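## Task

Rotate the console's PROGRAM knob so it points at P4. Every other control on the console has to finish in its original setting or the task fails. The console is loose on the table: lifting or tilting it noticeably and letting it fall back costs points. The knob must stay at P4 on its own; if only the robot is holding it there at the end, it does not count.

## Robot and tools

Robot: two arms, left_arm and right_arm, each ending in a parallel two-finger gripper. The names are labels only; left_arm sits on the +y side. Knocking anything off the table fails the scene. Letting the arms collide or press on each other can end it.

Frame: every pose is in one scene frame. The origin is on the tabletop midway between the arms, +x points out over the table, +z points up, and units are metres. Orientations are quaternions written w, x, y, z. On the gripper's own axes, the fingers point along +z and close along x. end_effector_position is the point between the pads, and the fingertips reach 17.5 mm past it. A flat block sticks out about 9 cm toward the gripper's -y side and turns with it. Reported hand positions can be a little off, more so at long reach.

The row: every motion command uses a single row of 20 numbers covering both arms, even if only one of them moves. The order is left x, y, z, qw, qx, qy, qz, left gripper position, force_limit, speed, then the same ten for the right arm. x, y, z and the quaternion are an absolute target pose for that gripper in the scene frame, not an offset. Gripper position runs from -1 to 1: +1 is fully open (50 mm gap), about -0.65 brings the pads together, and -1 grips until an object stops the fingers. force_limit runs from -1 to 1 and maps to about 20 N, 102 N and 185 N at -1, 0 and +1. speed runs from -1 to 1 and maps to 20, 85 and 150 mm/s of gap change. To hold an arm still, repeat its last reported pose and resend its last three gripper numbers, because a 0 is an actual command. To keep an orientation, keep sending the same quaternion rather than copying the drifted one from the result.

execute_actions(actions): a list of actions. Each action is a table of up to 15 rows, and each row runs for one 1/30 s step. If a table is short, its last row repeats until the 15 steps are used, so one action lasts 0.5 s. An empty list just returns the state and images. Each step, the commanded pose is clipped to at most 100 mm and 16 degrees from the measured pose, so far targets take several actions. An action is refused for both arms if any target lies more than 0.6 m from that gripper's current position along any of its axes. A malformed action, or a first action that fails this check, rejects the whole call.

move(target, speed, stop_force, blocking): drives each gripper in a straight line toward its pose in the 20-number target row, with both paths finishing together. The move lasts 0.5 to 10 s and is cut off at 10 s. speed is in m/s, from 0.002 to 0.5, default 0.25; turning is capped at twice that in rad/s. stop_force is in N, from 14 to 160, shared by both arms, and not allowed in the first 0.2 s of a scene. With it, an arm's path stops once its wrist sensor feels that much extra push against the motion for 2 steps. The arm then backs off to where it was 2 steps earlier and holds. Use stop_force only with slow moves, and not when the gripper also rotates. Leave it out when backing away from something you are pressing on. blocking=false returns after 0.5 s while motion continues; it cannot be combined with stop_force, and other motion commands are refused until the move finishes (use wait or stop). The result adds a move: line with the outcome: done, off_target, moving, held (a check blocked the last step), contact (stop_force ended the path) or fault. It also gives limits such as paced (pose clipped) or held, and each gripper's remaining distance to its pose.

wait(seconds): 0 to 10; lets the scene run while each arm keeps its last command. stop(): brakes a running move, and the arm needs room to slow down. zoom_image(camera, region): camera is cam_high, cam_low, cam_left_wrist or cam_right_wrist; region is [x0, y0, x1, y1] in pixels from the top-left corner, at most 504x504. finished_scene(scene): scene number 1 or 2; ends that scene for good, reports success, and gives the next task.

Results: each arm's pose and velocities, Hand target lines (the pose the controller is currently driving toward), and Wrist force and Wrist torque in the gripper's own axes. These readings carry offsets of up to about 10 N and noise, and saturate near 200 N. The gripper's object_status means 0 moving, 1 blocked while opening, 2 blocked while closing (a real grip), 3 reached its position or pads met. Opening is about (250 - position_measured) x 0.202 mm. A pose unreachable line means the clearance check altered or blocked that arm's command. Images come from cam_high and cam_low (896x504) and the two wrist fisheye cameras (504x504). Calibration is provided but may be off by a few degrees and millimetres.

Cautions: the arms are stiff. Pushing even slightly past a firm contact can trigger a fault. A joint torque reaching its limit (wrist joints 99.5 N m) or any outside force of 150 N freezes that arm for 10 s. Approach the knob and switch slowly and turn or flip them gently, so the loose console does not tilt or slide. Release and pull clear before finishing so the settings hold without the robot. Motors heat while holding loads; the robot brakes at 85 C, with a warning at 70 C. Commands lag by about 0.17 s, and the simulation keeps running while you compose replies.

Each tool is called after "Call:" by a JSON object that holds its "api" and its "payload", one argument or row to a line.

## Session

Call:
{"api": "execute_actions", "payload": {
  "actions": []
}}

Scene clock: 0.00 s.
left_arm: end_effector_position=(+0.3841, +0.5280, +0.2985) position_measured=3 object_status=3 end_effector_quat_wxyz=(+0.111, +0.117, +0.977, +0.140) end_effector_velocity=(+0.001, +0.000, +0.000) end_effector_angular_velocity=(+0.001, -0.001, +0.001) | right_arm: end_effector_position=(+0.3075, -0.0366, +0.1604) position_measured=3 object_status=3 end_effector_quat_wxyz=(-0.268, -0.199, +0.884, +0.326) end_effector_velocity=(-0.001, +0.000, +0.001) end_effector_angular_velocity=(+0.002, +0.000, +0.001)
Joint positions: left_arm=[-1.274 -2.135  2.574 -1.89  -1.231 -2.469] | right_arm=[ 4.5   -2.016 -2.313  0.045  2.356 -0.531]
Joint velocities: left_arm=[ 0.001 -0.    -0.     0.001  0.001 -0.   ] | right_arm=[ 0.001  0.001  0.    -0.     0.001  0.   ]
Wrist force (N, on the end effector, along its own x y z axes, offset not removed): no reading
Wrist torque (N m, same axes, about the end effector's origin, offset not removed): no reading
Hand target (left_arm): +0.384, +0.528, +0.298; +0.111, +0.117, +0.977, +0.140
Hand target (right_arm): +0.307, -0.037, +0.160; -0.268, -0.199, +0.884, +0.326

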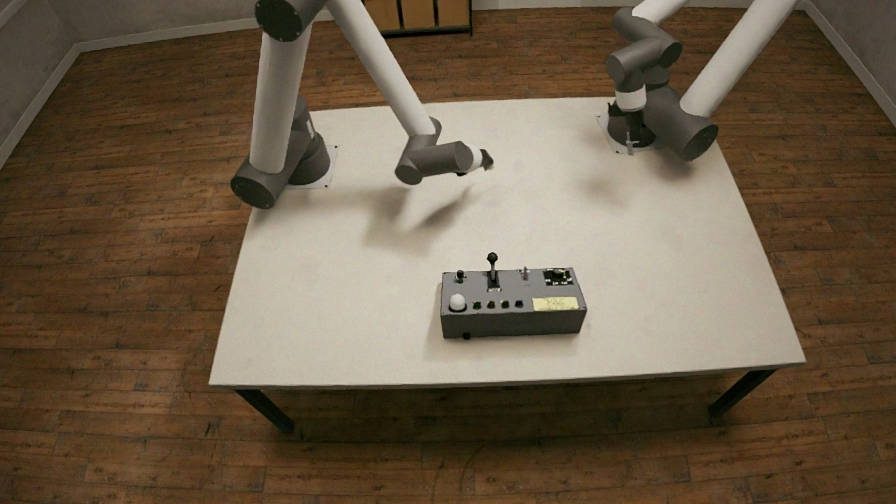

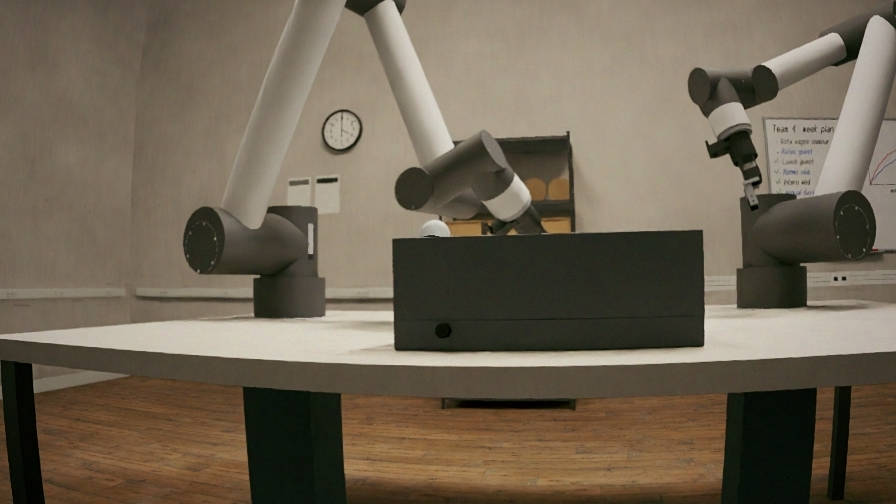

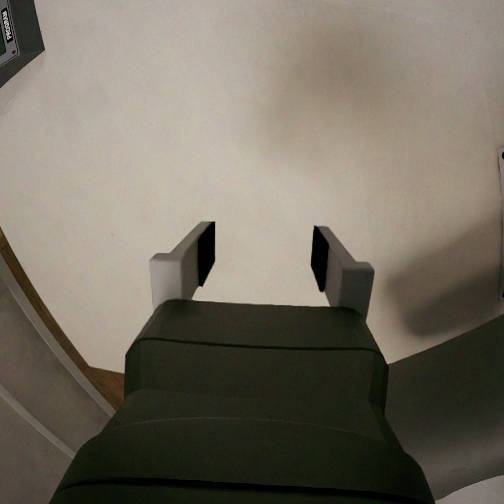

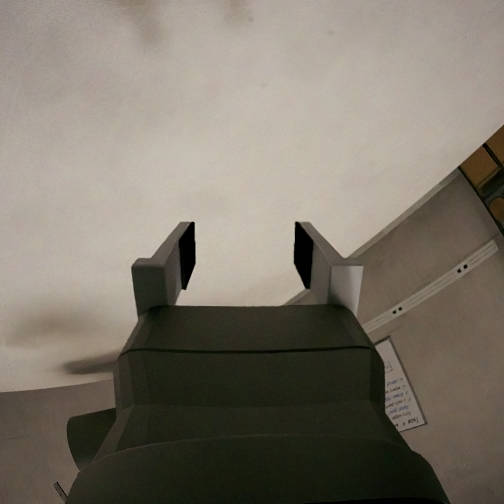

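Call:
{"api": "zoom_image", "payload": {
  "camera": "cam_high",
  "region": [420, 240, 610, 350]
}}

Region (420, 240, 610, 350) of cam_high's 896x504 image, scaled by 2.653, with more detail than that image has; it fills the top 292 rows of this view, and the rest is white.

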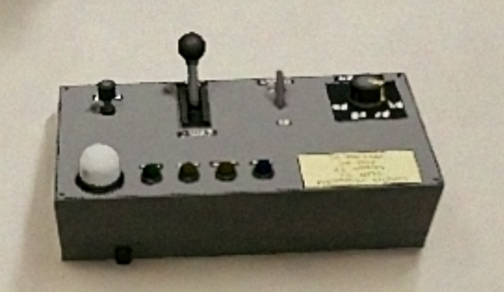

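Call:
{"api": "move", "payload": {
  "target": [0.88,0.2,0.36,0,0.707,-0.707,0,1,0,0,0.3075,-0.0366,0.1604,-0.268,-0.199,0.884,0.326,1,0,0],
  "speed": 0.4
}}

Scene clock: 14.80 s.
left_arm: end_effector_position=(+0.8800, +0.2006, +0.3609) position_measured=3 object_status=3 end_effector_quat_wxyz=(+0.000, -0.707, +0.707, -0.000) end_effector_velocity=(+0.003, -0.001, +0.001) end_effector_angular_velocity=(-0.000, -0.002, +0.009) | right_arm: end_effector_position=(+0.3075, -0.0366, +0.1604) position_measured=3 object_status=3 end_effector_quat_wxyz=(-0.268, -0.199, +0.884, +0.326) end_effector_velocity=(-0.000, -0.000, +0.001) end_effector_angular_velocity=(+0.001, +0.000, +0.000)
Joint positions: left_arm=[-0.864 -1.329  1.845 -2.088 -1.571 -3.846] | right_arm=[ 4.499 -2.016 -2.313  0.045  2.356 -0.532]
Joint velocities: left_arm=[ 0.001  0.003 -0.004 -0.     0.001 -0.008] | right_arm=[-0.     0.001 -0.     0.     0.    -0.   ]
Wrist force (N, on the end effector, along its own x y z axes, offset not removed): left_arm=[3.9 5.7 4.3] | right_arm=[-3.2 -10.4 -9.2]
Wrist torque (N m, same axes, about the end effector's origin, offset not removed): left_arm=[1.66 -0.53 0.05] | right_arm=[-2.10 0.30 -0.41]
Hand target (left_arm): +0.880, +0.200, +0.361; -0.000, +0.707, -0.707, +0.000
Hand target (right_arm): +0.308, -0.037, +0.160; -0.268, -0.199, +0.884, +0.326
Off the commanded pose (left_arm): 0.001 m, 0 deg.
Off the commanded pose (right_arm): 0.000 m, 0 deg.
move: done
camera_calibration (this result's frames):
cam_left_wrist: T_world_to_cam=[[0.00104099, -0.998477, -0.0551536, 0.226246], [-0.960353, -0.0163742, 0.278306, 0.751326], [-0.278785, 0.0526772, -0.958908, 0.730366], [0, 0, 0, 1]] pos_world=[0.924917, 0.199731, 0.503733]
cam_right_wrist: T_world_to_cam=[[-0.763053, -0.532372, 0.36651, 0.156175], [0.018812, 0.548525, 0.835923, -0.125226], [-0.646062, 0.644748, -0.408538, 0.437451], [0, 0, 0, 1]] pos_world=[0.404145, -0.130213, 0.226155]

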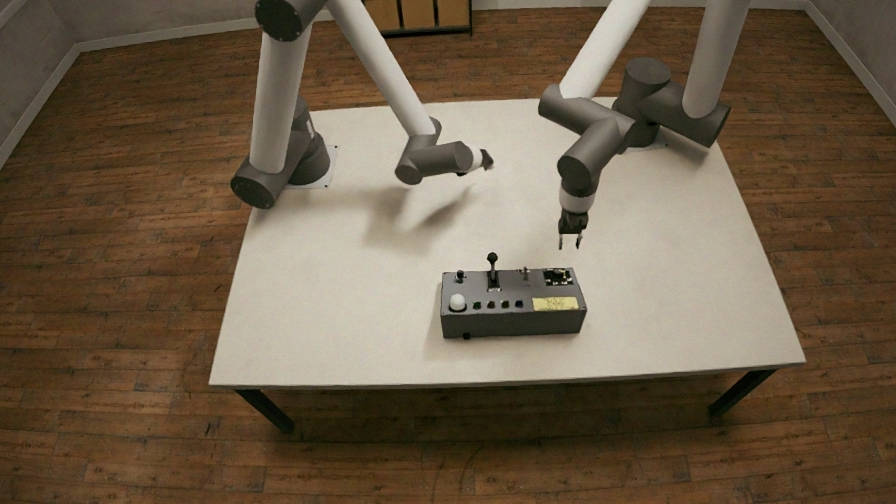

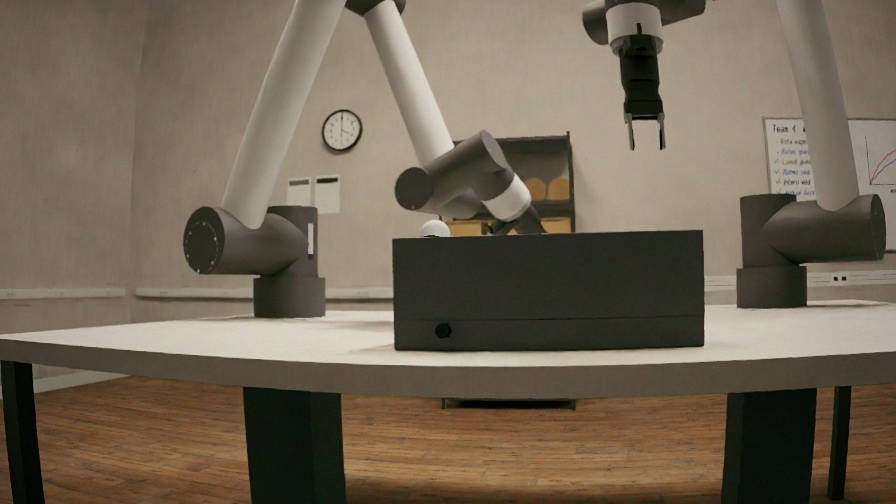

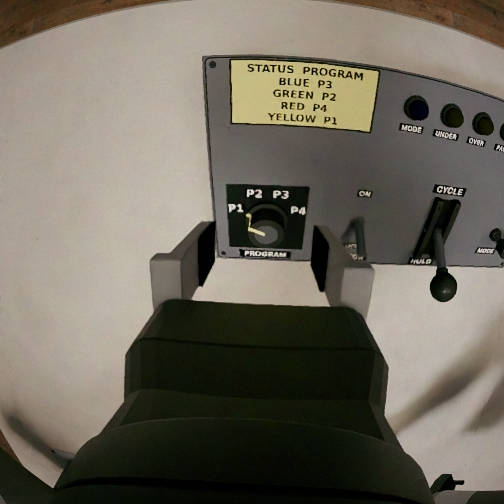

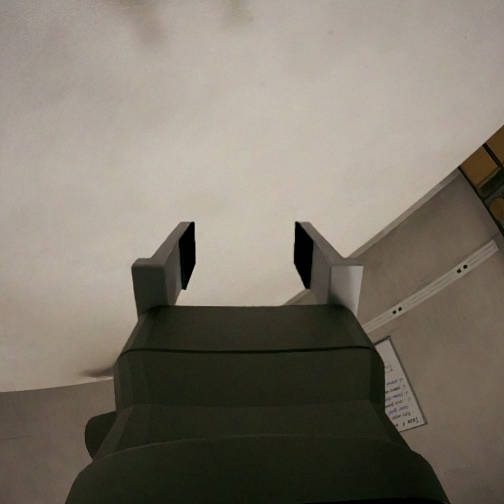

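Call:
{"api": "zoom_image", "payload": {
  "camera": "cam_left_wrist",
  "region": [200, 170, 330, 270]
}}

Call:
{"api": "zoom_image", "payload": {
  "camera": "cam_high",
  "region": [520, 220, 610, 320]
}}

Region (200, 170, 330, 270) of cam_left_wrist's 504x504 image, scaled by 3.877, with more detail than that image has; it fills the top 388 rows of this view, and the rest is white.

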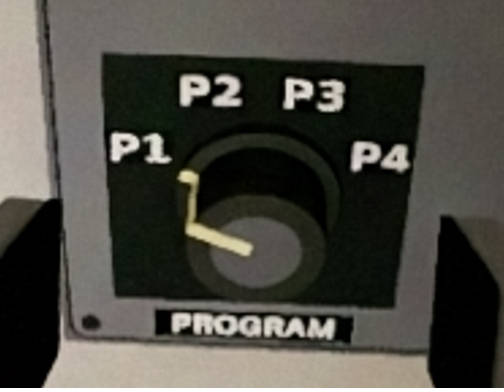

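Region (520, 220, 610, 320) of cam_high's 896x504 image, scaled by 5.040, with more detail than that image has; it fills the left 454 columns of this view, and the rest is white.

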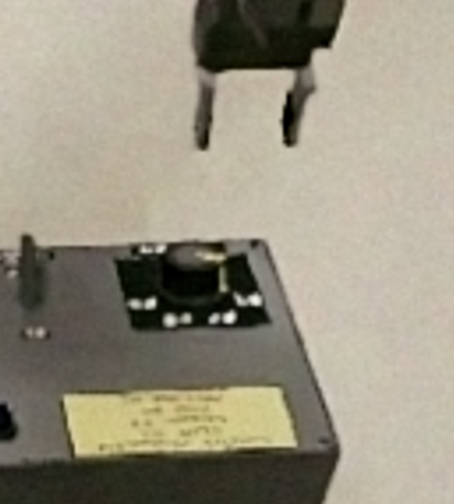

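Call:
{"api": "move", "payload": {
  "target": [0.798,0.2,0.208,-0.153,0.6903,-0.6903,0.153,1,0,0,0.3075,-0.0366,0.1604,-0.268,-0.199,0.884,0.326,1,0,0],
  "speed": 0.25
}}

Scene clock: 41.00 s.
left_arm: end_effector_position=(+0.7983, +0.1999, +0.2080) position_measured=3 object_status=3 end_effector_quat_wxyz=(+0.153, -0.690, +0.691, -0.152) end_effector_velocity=(-0.001, -0.001, -0.003) end_effector_angular_velocity=(-0.002, -0.010, -0.001) | right_arm: end_effector_position=(+0.3075, -0.0366, +0.1604) position_measured=3 object_status=3 end_effector_quat_wxyz=(-0.268, -0.199, +0.884, +0.326) end_effector_velocity=(-0.000, -0.000, +0.000) end_effector_angular_velocity=(+0.000, +0.000, +0.000)
Joint positions: left_arm=[-1.045 -1.301  2.256 -2.811 -1.238 -3.98 ] | right_arm=[ 4.499 -2.016 -2.313  0.045  2.356 -0.532]
Joint velocities: left_arm=[-0.004  0.005  0.006 -0.018  0.007 -0.001] | right_arm=[ 0.     0.001 -0.     0.     0.    -0.   ]
Wrist force (N, on the end effector, along its own x y z axes, offset not removed): left_arm=[6.3 2.4 2.2] | right_arm=[-1.4 -9.0 -6.0]
Wrist torque (N m, same axes, about the end effector's origin, offset not removed): left_arm=[0.82 -0.94 -0.12] | right_arm=[-1.61 0.04 -0.34]
Hand target (left_arm): +0.798, +0.200, +0.208; -0.153, +0.690, -0.690, +0.153
Hand target (right_arm): +0.308, -0.037, +0.160; -0.268, -0.199, +0.884, +0.326
Off the commanded pose (left_arm): 0.000 m, 0 deg.
Off the commanded pose (right_arm): 0.000 m, 0 deg.
move: done
camera_calibration (this result's frames):
cam_left_wrist: T_world_to_cam=[[0.0250705, -0.998457, -0.0495589, 0.196785], [-0.988238, -0.0172719, -0.151948, 0.827356], [0.150858, 0.0527853, -0.987145, 0.223901], [0, 0, 0, 1]] pos_world=[0.778913, 0.198953, 0.35649]
cam_right_wrist: T_world_to_cam=[[-0.763053, -0.532372, 0.36651, 0.156175], [0.0188123, 0.548524, 0.835923, -0.125226], [-0.646062, 0.644749, -0.408538, 0.437451], [0, 0, 0, 1]] pos_world=[0.404146, -0.130213, 0.226155]

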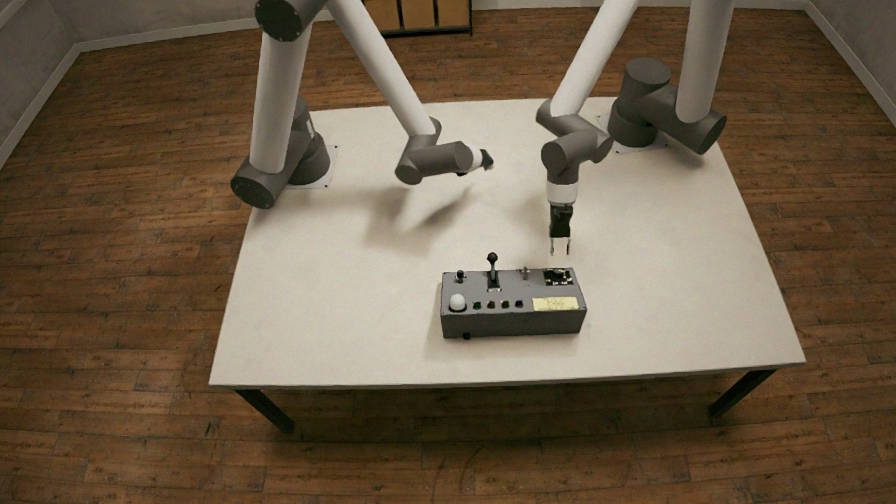

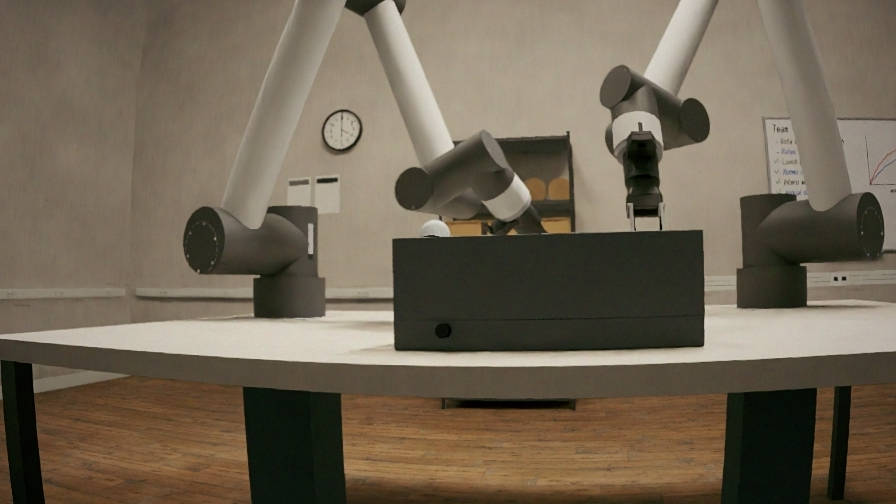

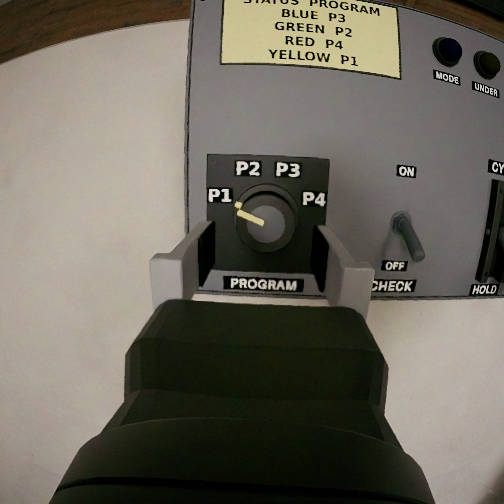

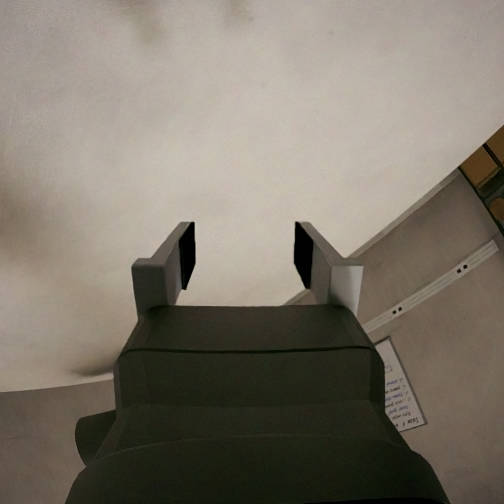

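Call:
{"api": "zoom_image", "payload": {
  "camera": "cam_left_wrist",
  "region": [190, 140, 350, 300]
}}

Region (190, 140, 350, 300) of cam_left_wrist's 504x504 image, scaled by 3.150, with more detail than that image has.

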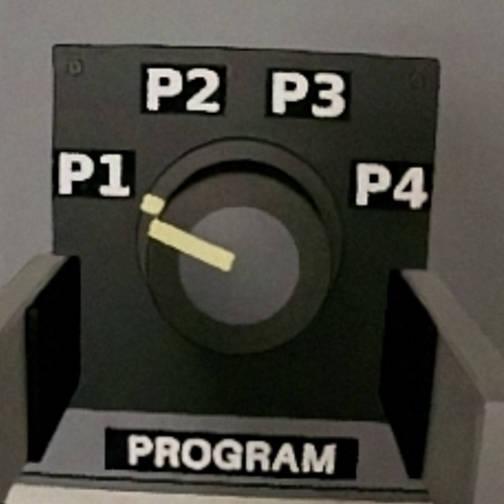

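Call:
{"api": "move", "payload": {
  "target": [0.8172,0.2,0.1535,-0.153,0.6903,-0.6903,0.153,1,0,0,0.3075,-0.0366,0.1604,-0.268,-0.199,0.884,0.326,1,0,0],
  "speed": 0.1
}}

Call:
{"api": "zoom_image", "payload": {
  "camera": "cam_left_wrist",
  "region": [180, 140, 350, 310]
}}

Scene clock: 52.93 s.
left_arm: end_effector_position=(+0.8171, +0.2000, +0.1538) position_measured=3 object_status=3 end_effector_quat_wxyz=(+0.153, -0.690, +0.690, -0.153) end_effector_velocity=(+0.001, -0.000, -0.002) end_effector_angular_velocity=(+0.002, -0.000, -0.000) | right_arm: end_effector_position=(+0.3075, -0.0366, +0.1604) position_measured=3 object_status=3 end_effector_quat_wxyz=(-0.268, -0.199, +0.884, +0.326) end_effector_velocity=(-0.000, -0.001, -0.001) end_effector_angular_velocity=(-0.001, -0.000, +0.000)
Joint positions: left_arm=[-1.028 -1.218  2.258 -2.903 -1.242 -3.963] | right_arm=[ 4.499 -2.016 -2.313  0.045  2.356 -0.532]
Joint velocities: left_arm=[ 0.     0.004 -0.    -0.003  0.001  0.001] | right_arm=[ 0.    -0.    -0.001  0.    -0.    -0.001]
Wrist force (N, on the end effector, along its own x y z axes, offset not removed): left_arm=[3.5 4.7 2.4] | right_arm=[-4.1 -6.8 -5.1]
Wrist torque (N m, same axes, about the end effector's origin, offset not removed): left_arm=[1.39 -0.46 -0.08] | right_arm=[-1.36 0.43 -0.28]
Hand target (left_arm): +0.817, +0.200, +0.154; -0.153, +0.690, -0.690, +0.153
Hand target (right_arm): +0.308, -0.037, +0.160; -0.268, -0.199, +0.884, +0.326
Off the commanded pose (left_arm): 0.000 m, 0 deg.
Off the commanded pose (right_arm): 0.000 m, 0 deg.
move: done
camera_calibration (this result's frames):
cam_left_wrist: T_world_to_cam=[[0.0252782, -0.998466, -0.0492562, 0.193529], [-0.988042, -0.017457, -0.153194, 0.837768], [0.152099, 0.0525396, -0.986968, 0.166501], [0, 0, 0, 1]] pos_world=[0.797533, 0.199109, 0.302205]
cam_right_wrist: T_world_to_cam=[[-0.763053, -0.532372, 0.36651, 0.156175], [0.0188122, 0.548524, 0.835923, -0.125226], [-0.646062, 0.644749, -0.408538, 0.437451], [0, 0, 0, 1]] pos_world=[0.404146, -0.130213, 0.226155]

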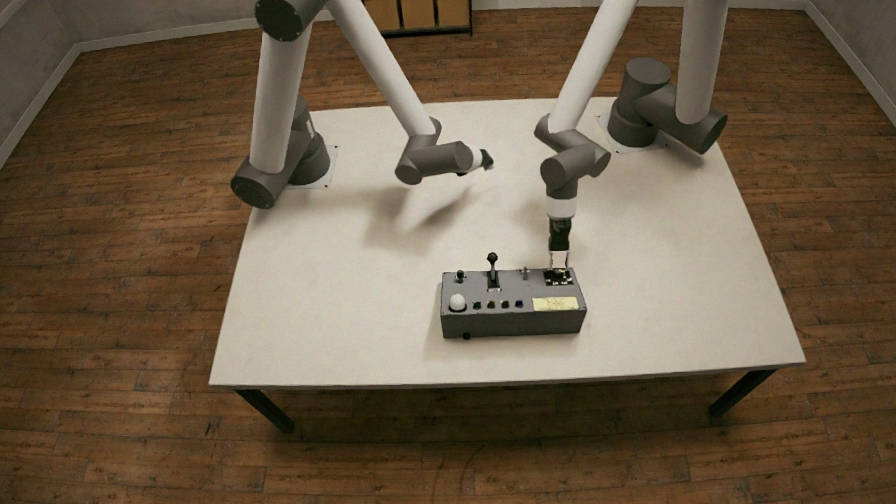

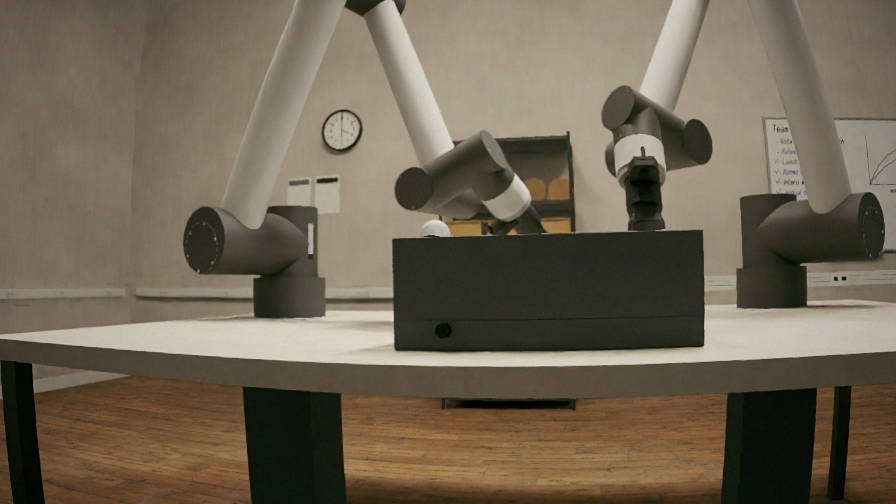

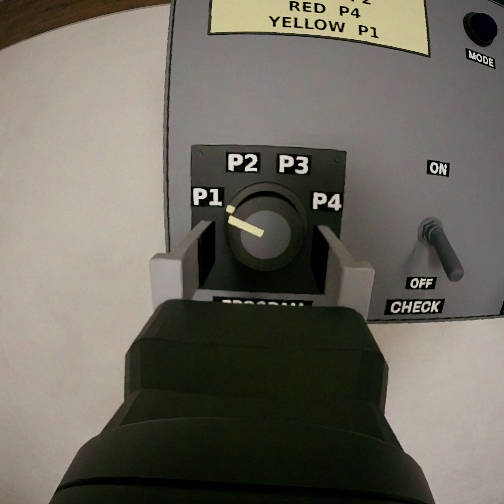

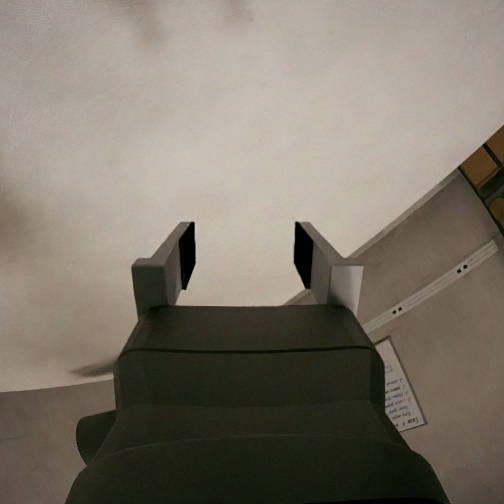

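Region (180, 140, 350, 310) of cam_left_wrist's 504x504 image, scaled by 2.965, with more detail than that image has.

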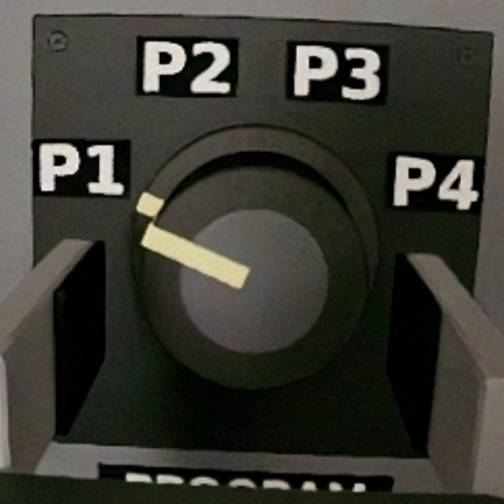

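Call:
{"api": "move", "payload": {
  "target": [0.8244,0.1997,0.1403,-0.153,0.6903,-0.6903,0.153,1,0,0,0.3075,-0.0366,0.1604,-0.268,-0.199,0.884,0.326,1,0,0],
  "speed": 0.03,
  "stop_force": 15
}}

Call:
{"api": "zoom_image", "payload": {
  "camera": "cam_left_wrist",
  "region": [180, 140, 350, 310]
}}

Scene clock: 60.13 s.
left_arm: end_effector_position=(+0.8243, +0.1997, +0.1405) position_measured=3 object_status=3 end_effector_quat_wxyz=(+0.153, -0.690, +0.690, -0.153) end_effector_velocity=(+0.001, -0.002, -0.002) end_effector_angular_velocity=(-0.000, -0.001, -0.002) | right_arm: end_effector_position=(+0.3075, -0.0366, +0.1604) position_measured=3 object_status=3 end_effector_quat_wxyz=(-0.268, -0.199, +0.884, +0.326) end_effector_velocity=(-0.000, +0.001, +0.002) end_effector_angular_velocity=(+0.002, +0.000, +0.001)
Joint positions: left_arm=[-1.021 -1.196  2.255 -2.924 -1.244 -3.956] | right_arm=[ 4.499 -2.016 -2.313  0.045  2.356 -0.532]
Joint velocities: left_arm=[-0.001  0.004 -0.001 -0.004  0.     0.001] | right_arm=[ 0.     0.001  0.001 -0.     0.001 -0.   ]
Wrist force (N, on the end effector, along its own x y z axes, offset not removed): left_arm=[4.6 8.8 5.3] | right_arm=[-1.6 -8.6 -6.6]
Wrist torque (N m, same axes, about the end effector's origin, offset not removed): left_arm=[2.18 -0.74 -0.08] | right_arm=[-1.65 0.04 -0.51]
Hand target (left_arm): +0.824, +0.200, +0.140; -0.153, +0.690, -0.690, +0.153
Hand target (right_arm): +0.308, -0.037, +0.160; -0.268, -0.199, +0.884, +0.326
Off the commanded pose (left_arm): 0.000 m, 0 deg.
Off the commanded pose (right_arm): 0.000 m, 0 deg.
move: done
camera_calibration (this result's frames):
cam_left_wrist: T_world_to_cam=[[0.0252812, -0.998467, -0.0492417, 0.19241], [-0.98804, -0.0174616, -0.153204, 0.842806], [0.152109, 0.052526, -0.986967, 0.152363], [0, 0, 0, 1]] pos_world=[0.804686, 0.198829, 0.288972]
cam_right_wrist: T_world_to_cam=[[-0.763053, -0.532372, 0.36651, 0.156175], [0.0188122, 0.548524, 0.835923, -0.125226], [-0.646062, 0.644749, -0.408538, 0.437451], [0, 0, 0, 1]] pos_world=[0.404146, -0.130213, 0.226155]

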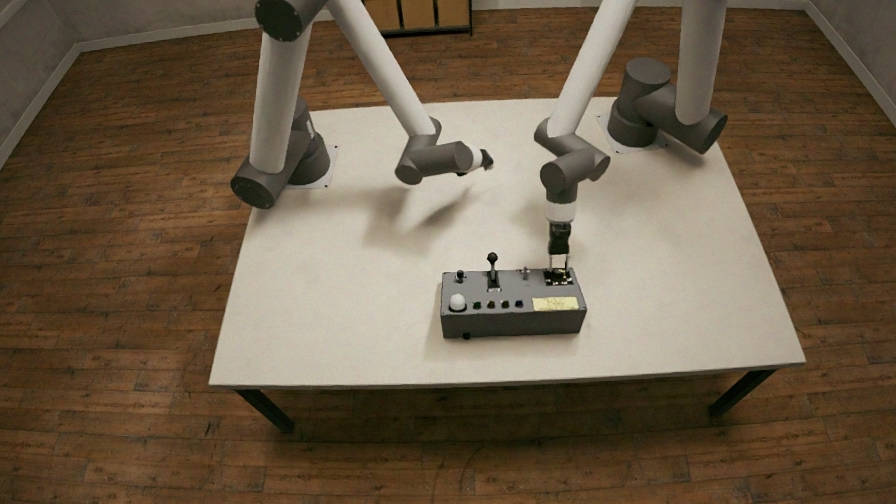

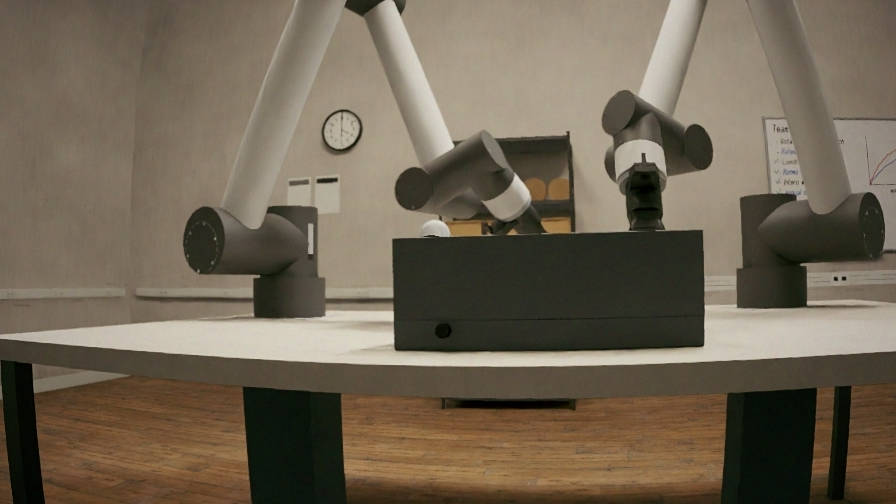

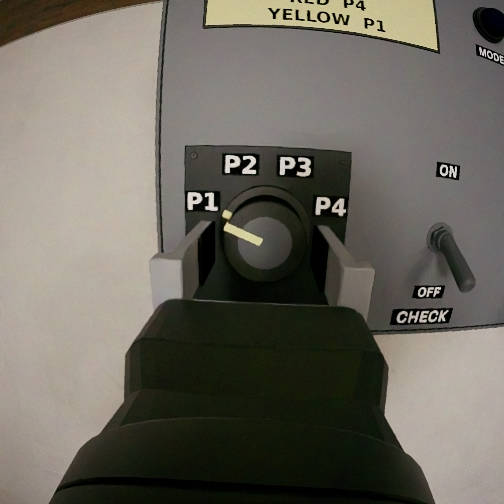

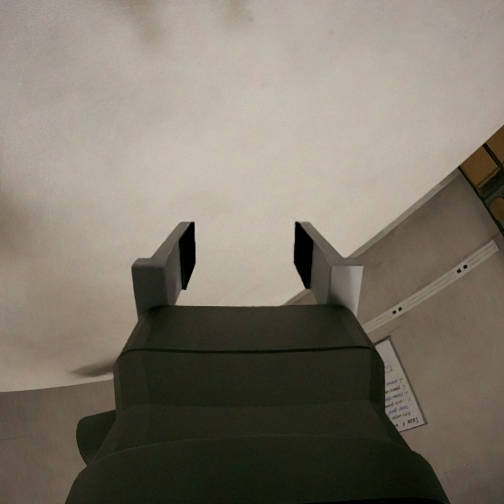

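Region (180, 140, 350, 310) of cam_left_wrist's 504x504 image, scaled by 2.965, with more detail than that image has.

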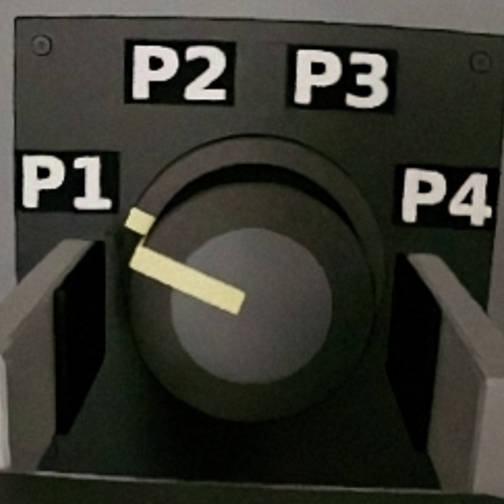

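Call:
{"api": "move", "payload": {
  "target": [0.8312,0.1991,0.1258,-0.153,0.6903,-0.6903,0.153,1,0,0,0.3075,-0.0366,0.1604,-0.268,-0.199,0.884,0.326,1,0,0],
  "speed": 0.03,
  "stop_force": 15
}}

Call:
{"api": "zoom_image", "payload": {
  "camera": "cam_left_wrist",
  "region": [180, 140, 350, 310]
}}

Scene clock: 65.30 s.
left_arm: end_effector_position=(+0.8311, +0.1991, +0.1261) position_measured=3 object_status=3 end_effector_quat_wxyz=(+0.153, -0.690, +0.690, -0.153) end_effector_velocity=(+0.002, -0.000, -0.001) end_effector_angular_velocity=(-0.001, -0.002, +0.001) | right_arm: end_effector_position=(+0.3075, -0.0366, +0.1604) position_measured=3 object_status=3 end_effector_quat_wxyz=(-0.268, -0.199, +0.884, +0.326) end_effector_velocity=(-0.000, -0.001, +0.000) end_effector_angular_velocity=(-0.001, +0.001, -0.000)
Joint positions: left_arm=[-1.015 -1.172  2.251 -2.946 -1.246 -3.95 ] | right_arm=[ 4.499 -2.016 -2.313  0.045  2.356 -0.532]
Joint velocities: left_arm=[ 0.001  0.003 -0.001 -0.004  0.001  0.001] | right_arm=[-0.     0.001 -0.001 -0.001  0.     0.   ]
Wrist force (N, on the end effector, along its own x y z axes, offset not removed): left_arm=[4.0 2.2 5.4] | right_arm=[-0.8 -11.8 -6.7]
Wrist torque (N m, same axes, about the end effector's origin, offset not removed): left_arm=[0.99 -0.53 0.04] | right_arm=[-2.24 -0.07 -0.41]
Hand target (left_arm): +0.831, +0.199, +0.126; -0.153, +0.690, -0.690, +0.153
Hand target (right_arm): +0.308, -0.037, +0.160; -0.268, -0.199, +0.884, +0.326
Off the commanded pose (left_arm): 0.000 m, 0 deg.
Off the commanded pose (right_arm): 0.000 m, 0 deg.
move: done
camera_calibration (this result's frames):
cam_left_wrist: T_world_to_cam=[[0.0252812, -0.998467, -0.0492419, 0.19093], [-0.988041, -0.0174617, -0.153202, 0.847309], [0.152108, 0.0525262, -0.986967, 0.137055], [0, 0, 0, 1]] pos_world=[0.811501, 0.198233, 0.27448]
cam_right_wrist: T_world_to_cam=[[-0.763053, -0.532372, 0.36651, 0.156175], [0.0188122, 0.548524, 0.835923, -0.125226], [-0.646062, 0.644749, -0.408538, 0.437451], [0, 0, 0, 1]] pos_world=[0.404146, -0.130213, 0.226155]

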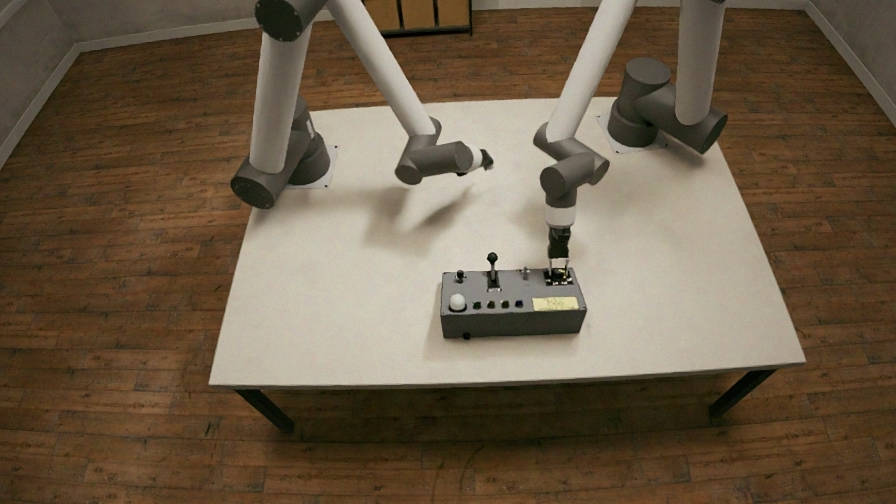

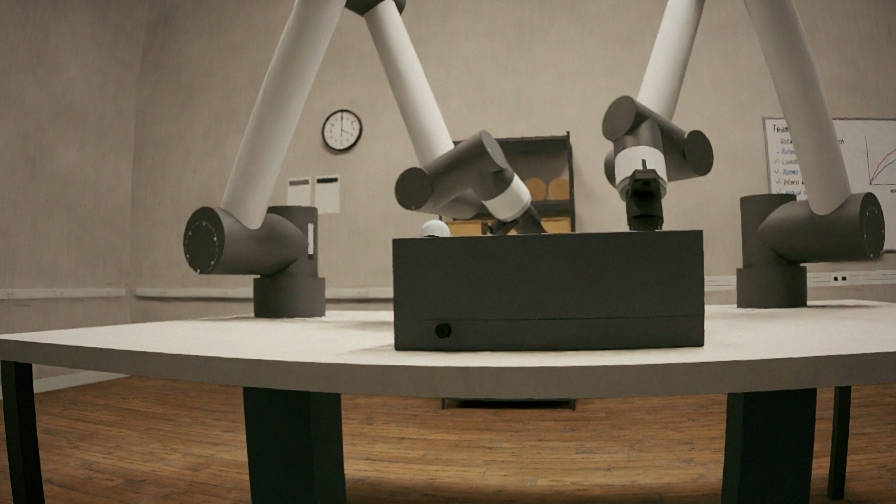

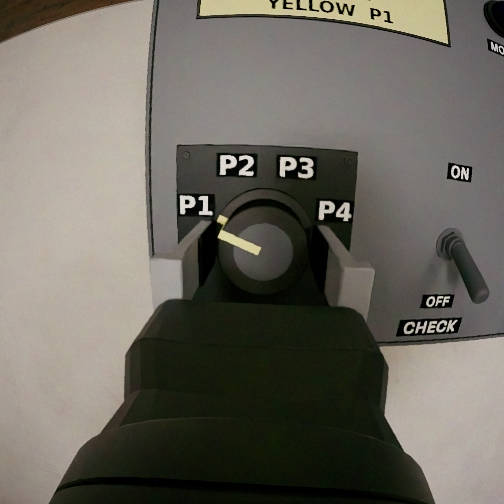

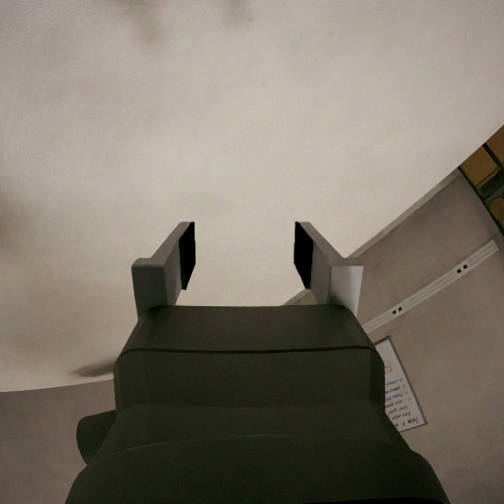

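Region (180, 140, 350, 310) of cam_left_wrist's 504x504 image, scaled by 2.965, with more detail than that image has.

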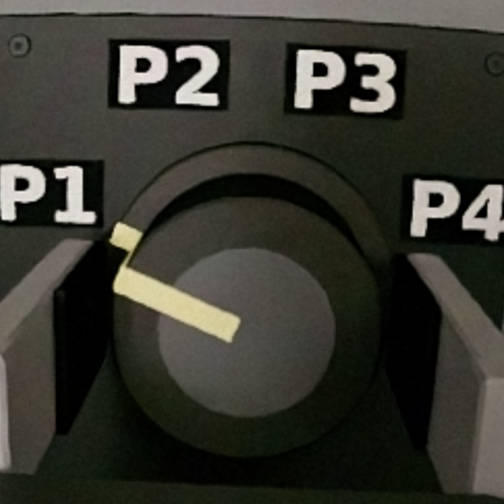

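Call:
{"api": "move", "payload": {
  "target": [0.8312,0.1992,0.1258,-0.153,0.6903,-0.6903,0.153,-1,-0.5,-0.6,0.3075,-0.0366,0.1604,-0.268,-0.199,0.884,0.326,1,0,0],
  "speed": 0.03
}}

Scene clock: 68.23 s.
left_arm: end_effector_position=(+0.8312, +0.1991, +0.1258) position_measured=38 object_status=2 end_effector_quat_wxyz=(+0.153, -0.690, +0.690, -0.153) end_effector_velocity=(-0.001, +0.001, -0.001) end_effector_angular_velocity=(+0.000, +0.002, -0.000) | right_arm: end_effector_position=(+0.3075, -0.0366, +0.1604) position_measured=3 object_status=3 end_effector_quat_wxyz=(-0.268, -0.199, +0.884, +0.326) end_effector_velocity=(+0.000, +0.000, +0.001) end_effector_angular_velocity=(+0.001, -0.000, +0.000)
Joint positions: left_arm=[-1.015 -1.172  2.251 -2.946 -1.246 -3.95 ] | right_arm=[ 4.499 -2.016 -2.313  0.045  2.356 -0.532]
Joint velocities: left_arm=[ 0.     0.     0.001  0.001 -0.001  0.   ] | right_arm=[ 0.     0.001  0.    -0.     0.     0.   ]
Wrist force (N, on the end effector, along its own x y z axes, offset not removed): left_arm=[5.0 8.1 3.3] | right_arm=[-5.3 -8.0 -9.2]
Wrist torque (N m, same axes, about the end effector's origin, offset not removed): left_arm=[2.01 -0.26 0.04] | right_arm=[-1.57 0.64 -0.41]
Hand target (left_arm): +0.831, +0.199, +0.126; -0.153, +0.690, -0.690, +0.153
Hand target (right_arm): +0.308, -0.037, +0.160; -0.268, -0.199, +0.884, +0.326
Off the commanded pose (left_arm): 0.000 m, 0 deg.
Off the commanded pose (right_arm): 0.000 m, 0 deg.
move: done
camera_calibration (this result's frames):
cam_left_wrist: T_world_to_cam=[[0.0252636, -0.99847, -0.0491911, 0.190957], [-0.988036, -0.0174506, -0.15323, 0.847408], [0.152137, 0.0524738, -0.986965, 0.136776], [0, 0, 0, 1]] pos_world=[0.811637, 0.198276, 0.274235]
cam_right_wrist: T_world_to_cam=[[-0.763053, -0.532372, 0.36651, 0.156175], [0.0188123, 0.548524, 0.835923, -0.125226], [-0.646062, 0.644749, -0.408538, 0.437451], [0, 0, 0, 1]] pos_world=[0.404146, -0.130213, 0.226155]

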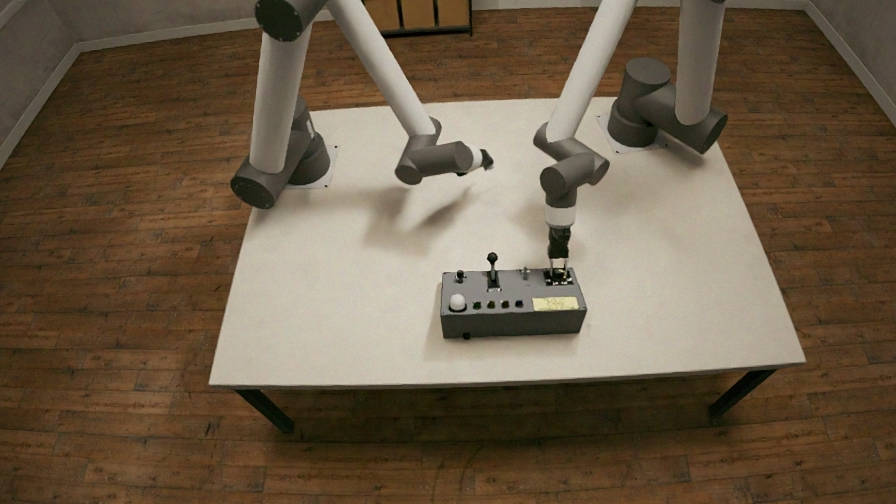

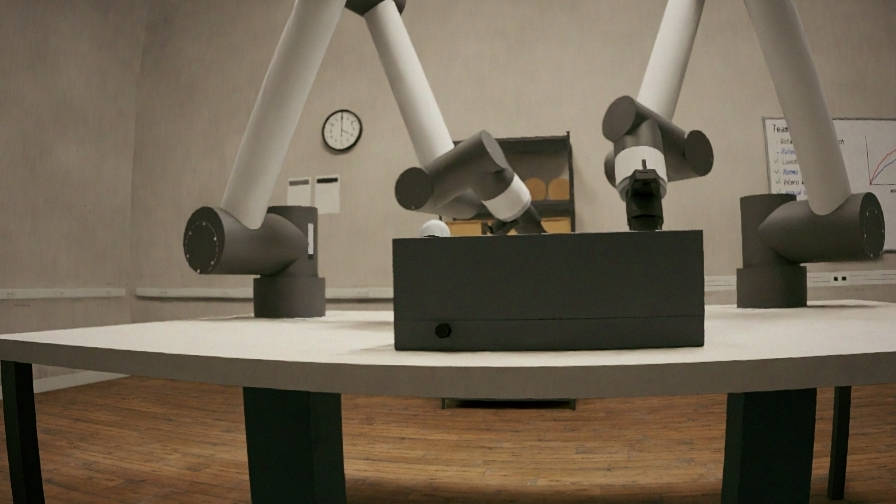

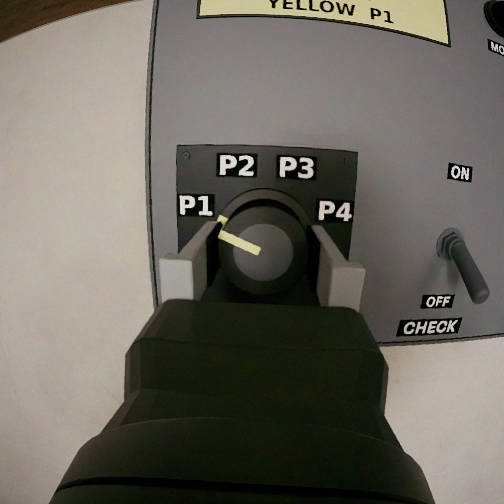

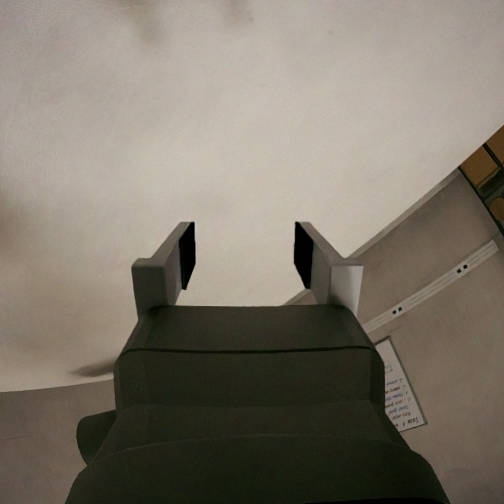

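Call:
{"api": "move", "payload": {
  "target": [0.8312,0.1992,0.1258,-0.1999,0.3736,-0.9019,0.0828,-1,-0.5,-0.6,0.3075,-0.0366,0.1604,-0.268,-0.199,0.884,0.326,1,0,0],
  "speed": 0.2
}}

Scene clock: 77.20 s.
left_arm: end_effector_position=(+0.8312, +0.1992, +0.1258) position_measured=38 object_status=2 end_effector_quat_wxyz=(+0.200, -0.374, +0.902, -0.083) end_effector_velocity=(+0.001, -0.000, +0.000) end_effector_angular_velocity=(+0.004, -0.001, -0.014) | right_arm: end_effector_position=(+0.3075, -0.0366, +0.1604) position_measured=3 object_status=3 end_effector_quat_wxyz=(-0.268, -0.199, +0.884, +0.326) end_effector_velocity=(+0.000, +0.000, +0.000) end_effector_angular_velocity=(+0.000, +0.000, -0.000)
Joint positions: left_arm=[-0.995 -1.178  2.257 -2.952 -1.251 -3.146] | right_arm=[ 4.499 -2.016 -2.313  0.045  2.356 -0.532]
Joint velocities: left_arm=[ 0.001  0.    -0.    -0.003 -0.002  0.017] | right_arm=[-0. -0.  0.  0.  0.  0.]
Wrist force (N, on the end effector, along its own x y z axes, offset not removed): left_arm=[5.4 1.2 0.4] | right_arm=[-3.8 -10.0 -6.3]
Wrist torque (N m, same axes, about the end effector's origin, offset not removed): left_arm=[1.60 -2.30 -0.12] | right_arm=[-1.89 0.60 -0.44]
Hand target (left_arm): +0.831, +0.199, +0.126; +0.200, -0.374, +0.902, -0.083
Hand target (right_arm): +0.308, -0.037, +0.160; -0.268, -0.199, +0.884, +0.326
Off the commanded pose (left_arm): 0.000 m, 0 deg.
Off the commanded pose (right_arm): 0.000 m, 0 deg.
move: done
camera_calibration (this result's frames):
cam_left_wrist: T_world_to_cam=[[-0.613926, -0.708832, -0.347349, 0.702112], [-0.7455, 0.665302, -0.0400321, 0.495505], [0.259468, 0.234372, -0.936881, 0.00501848], [0, 0, 0, 1]] pos_world=[0.799142, 0.166843, 0.268416]
cam_right_wrist: T_world_to_cam=[[-0.763053, -0.532372, 0.36651, 0.156175], [0.0188122, 0.548524, 0.835923, -0.125226], [-0.646062, 0.644749, -0.408538, 0.437451], [0, 0, 0, 1]] pos_world=[0.404146, -0.130213, 0.226155]

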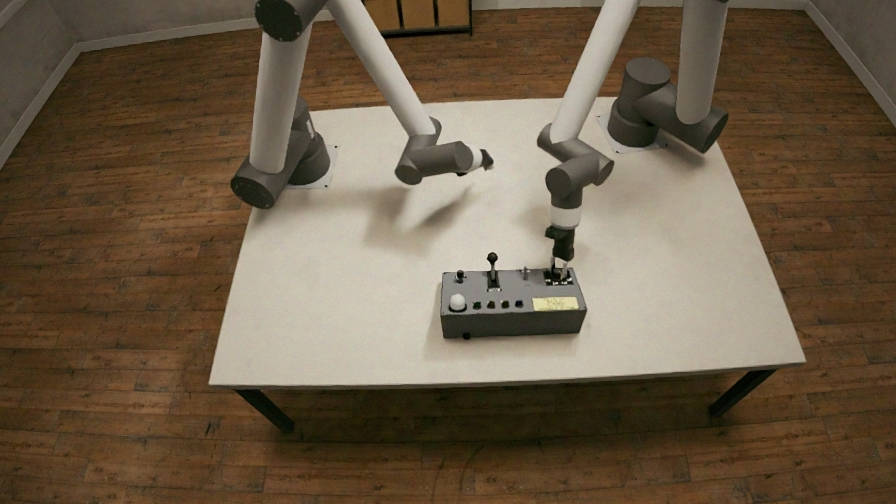

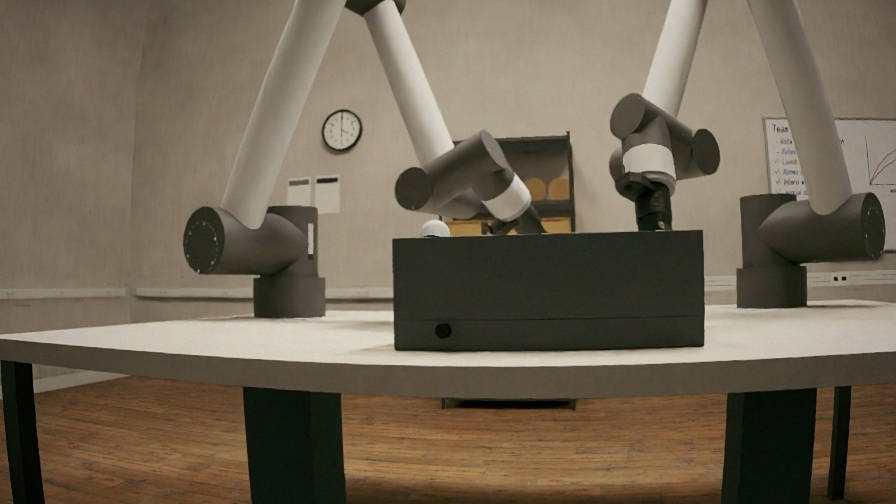

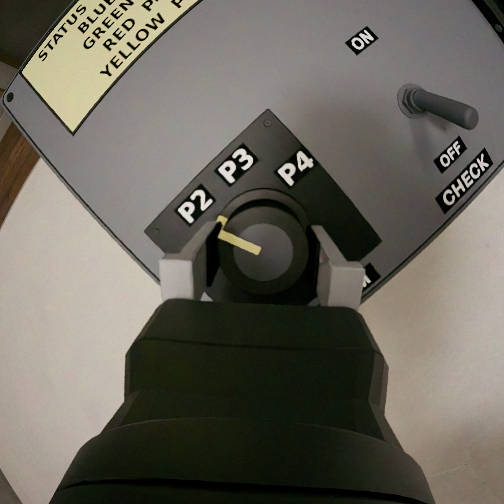

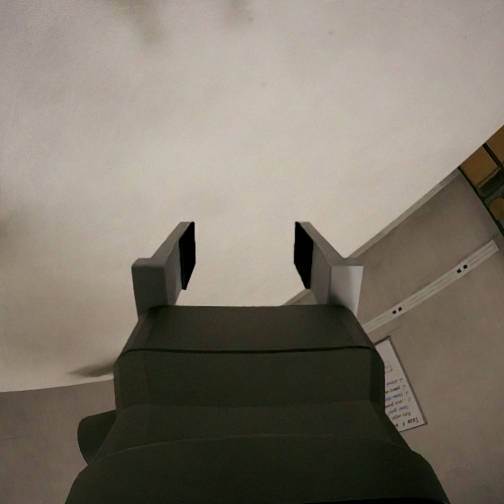

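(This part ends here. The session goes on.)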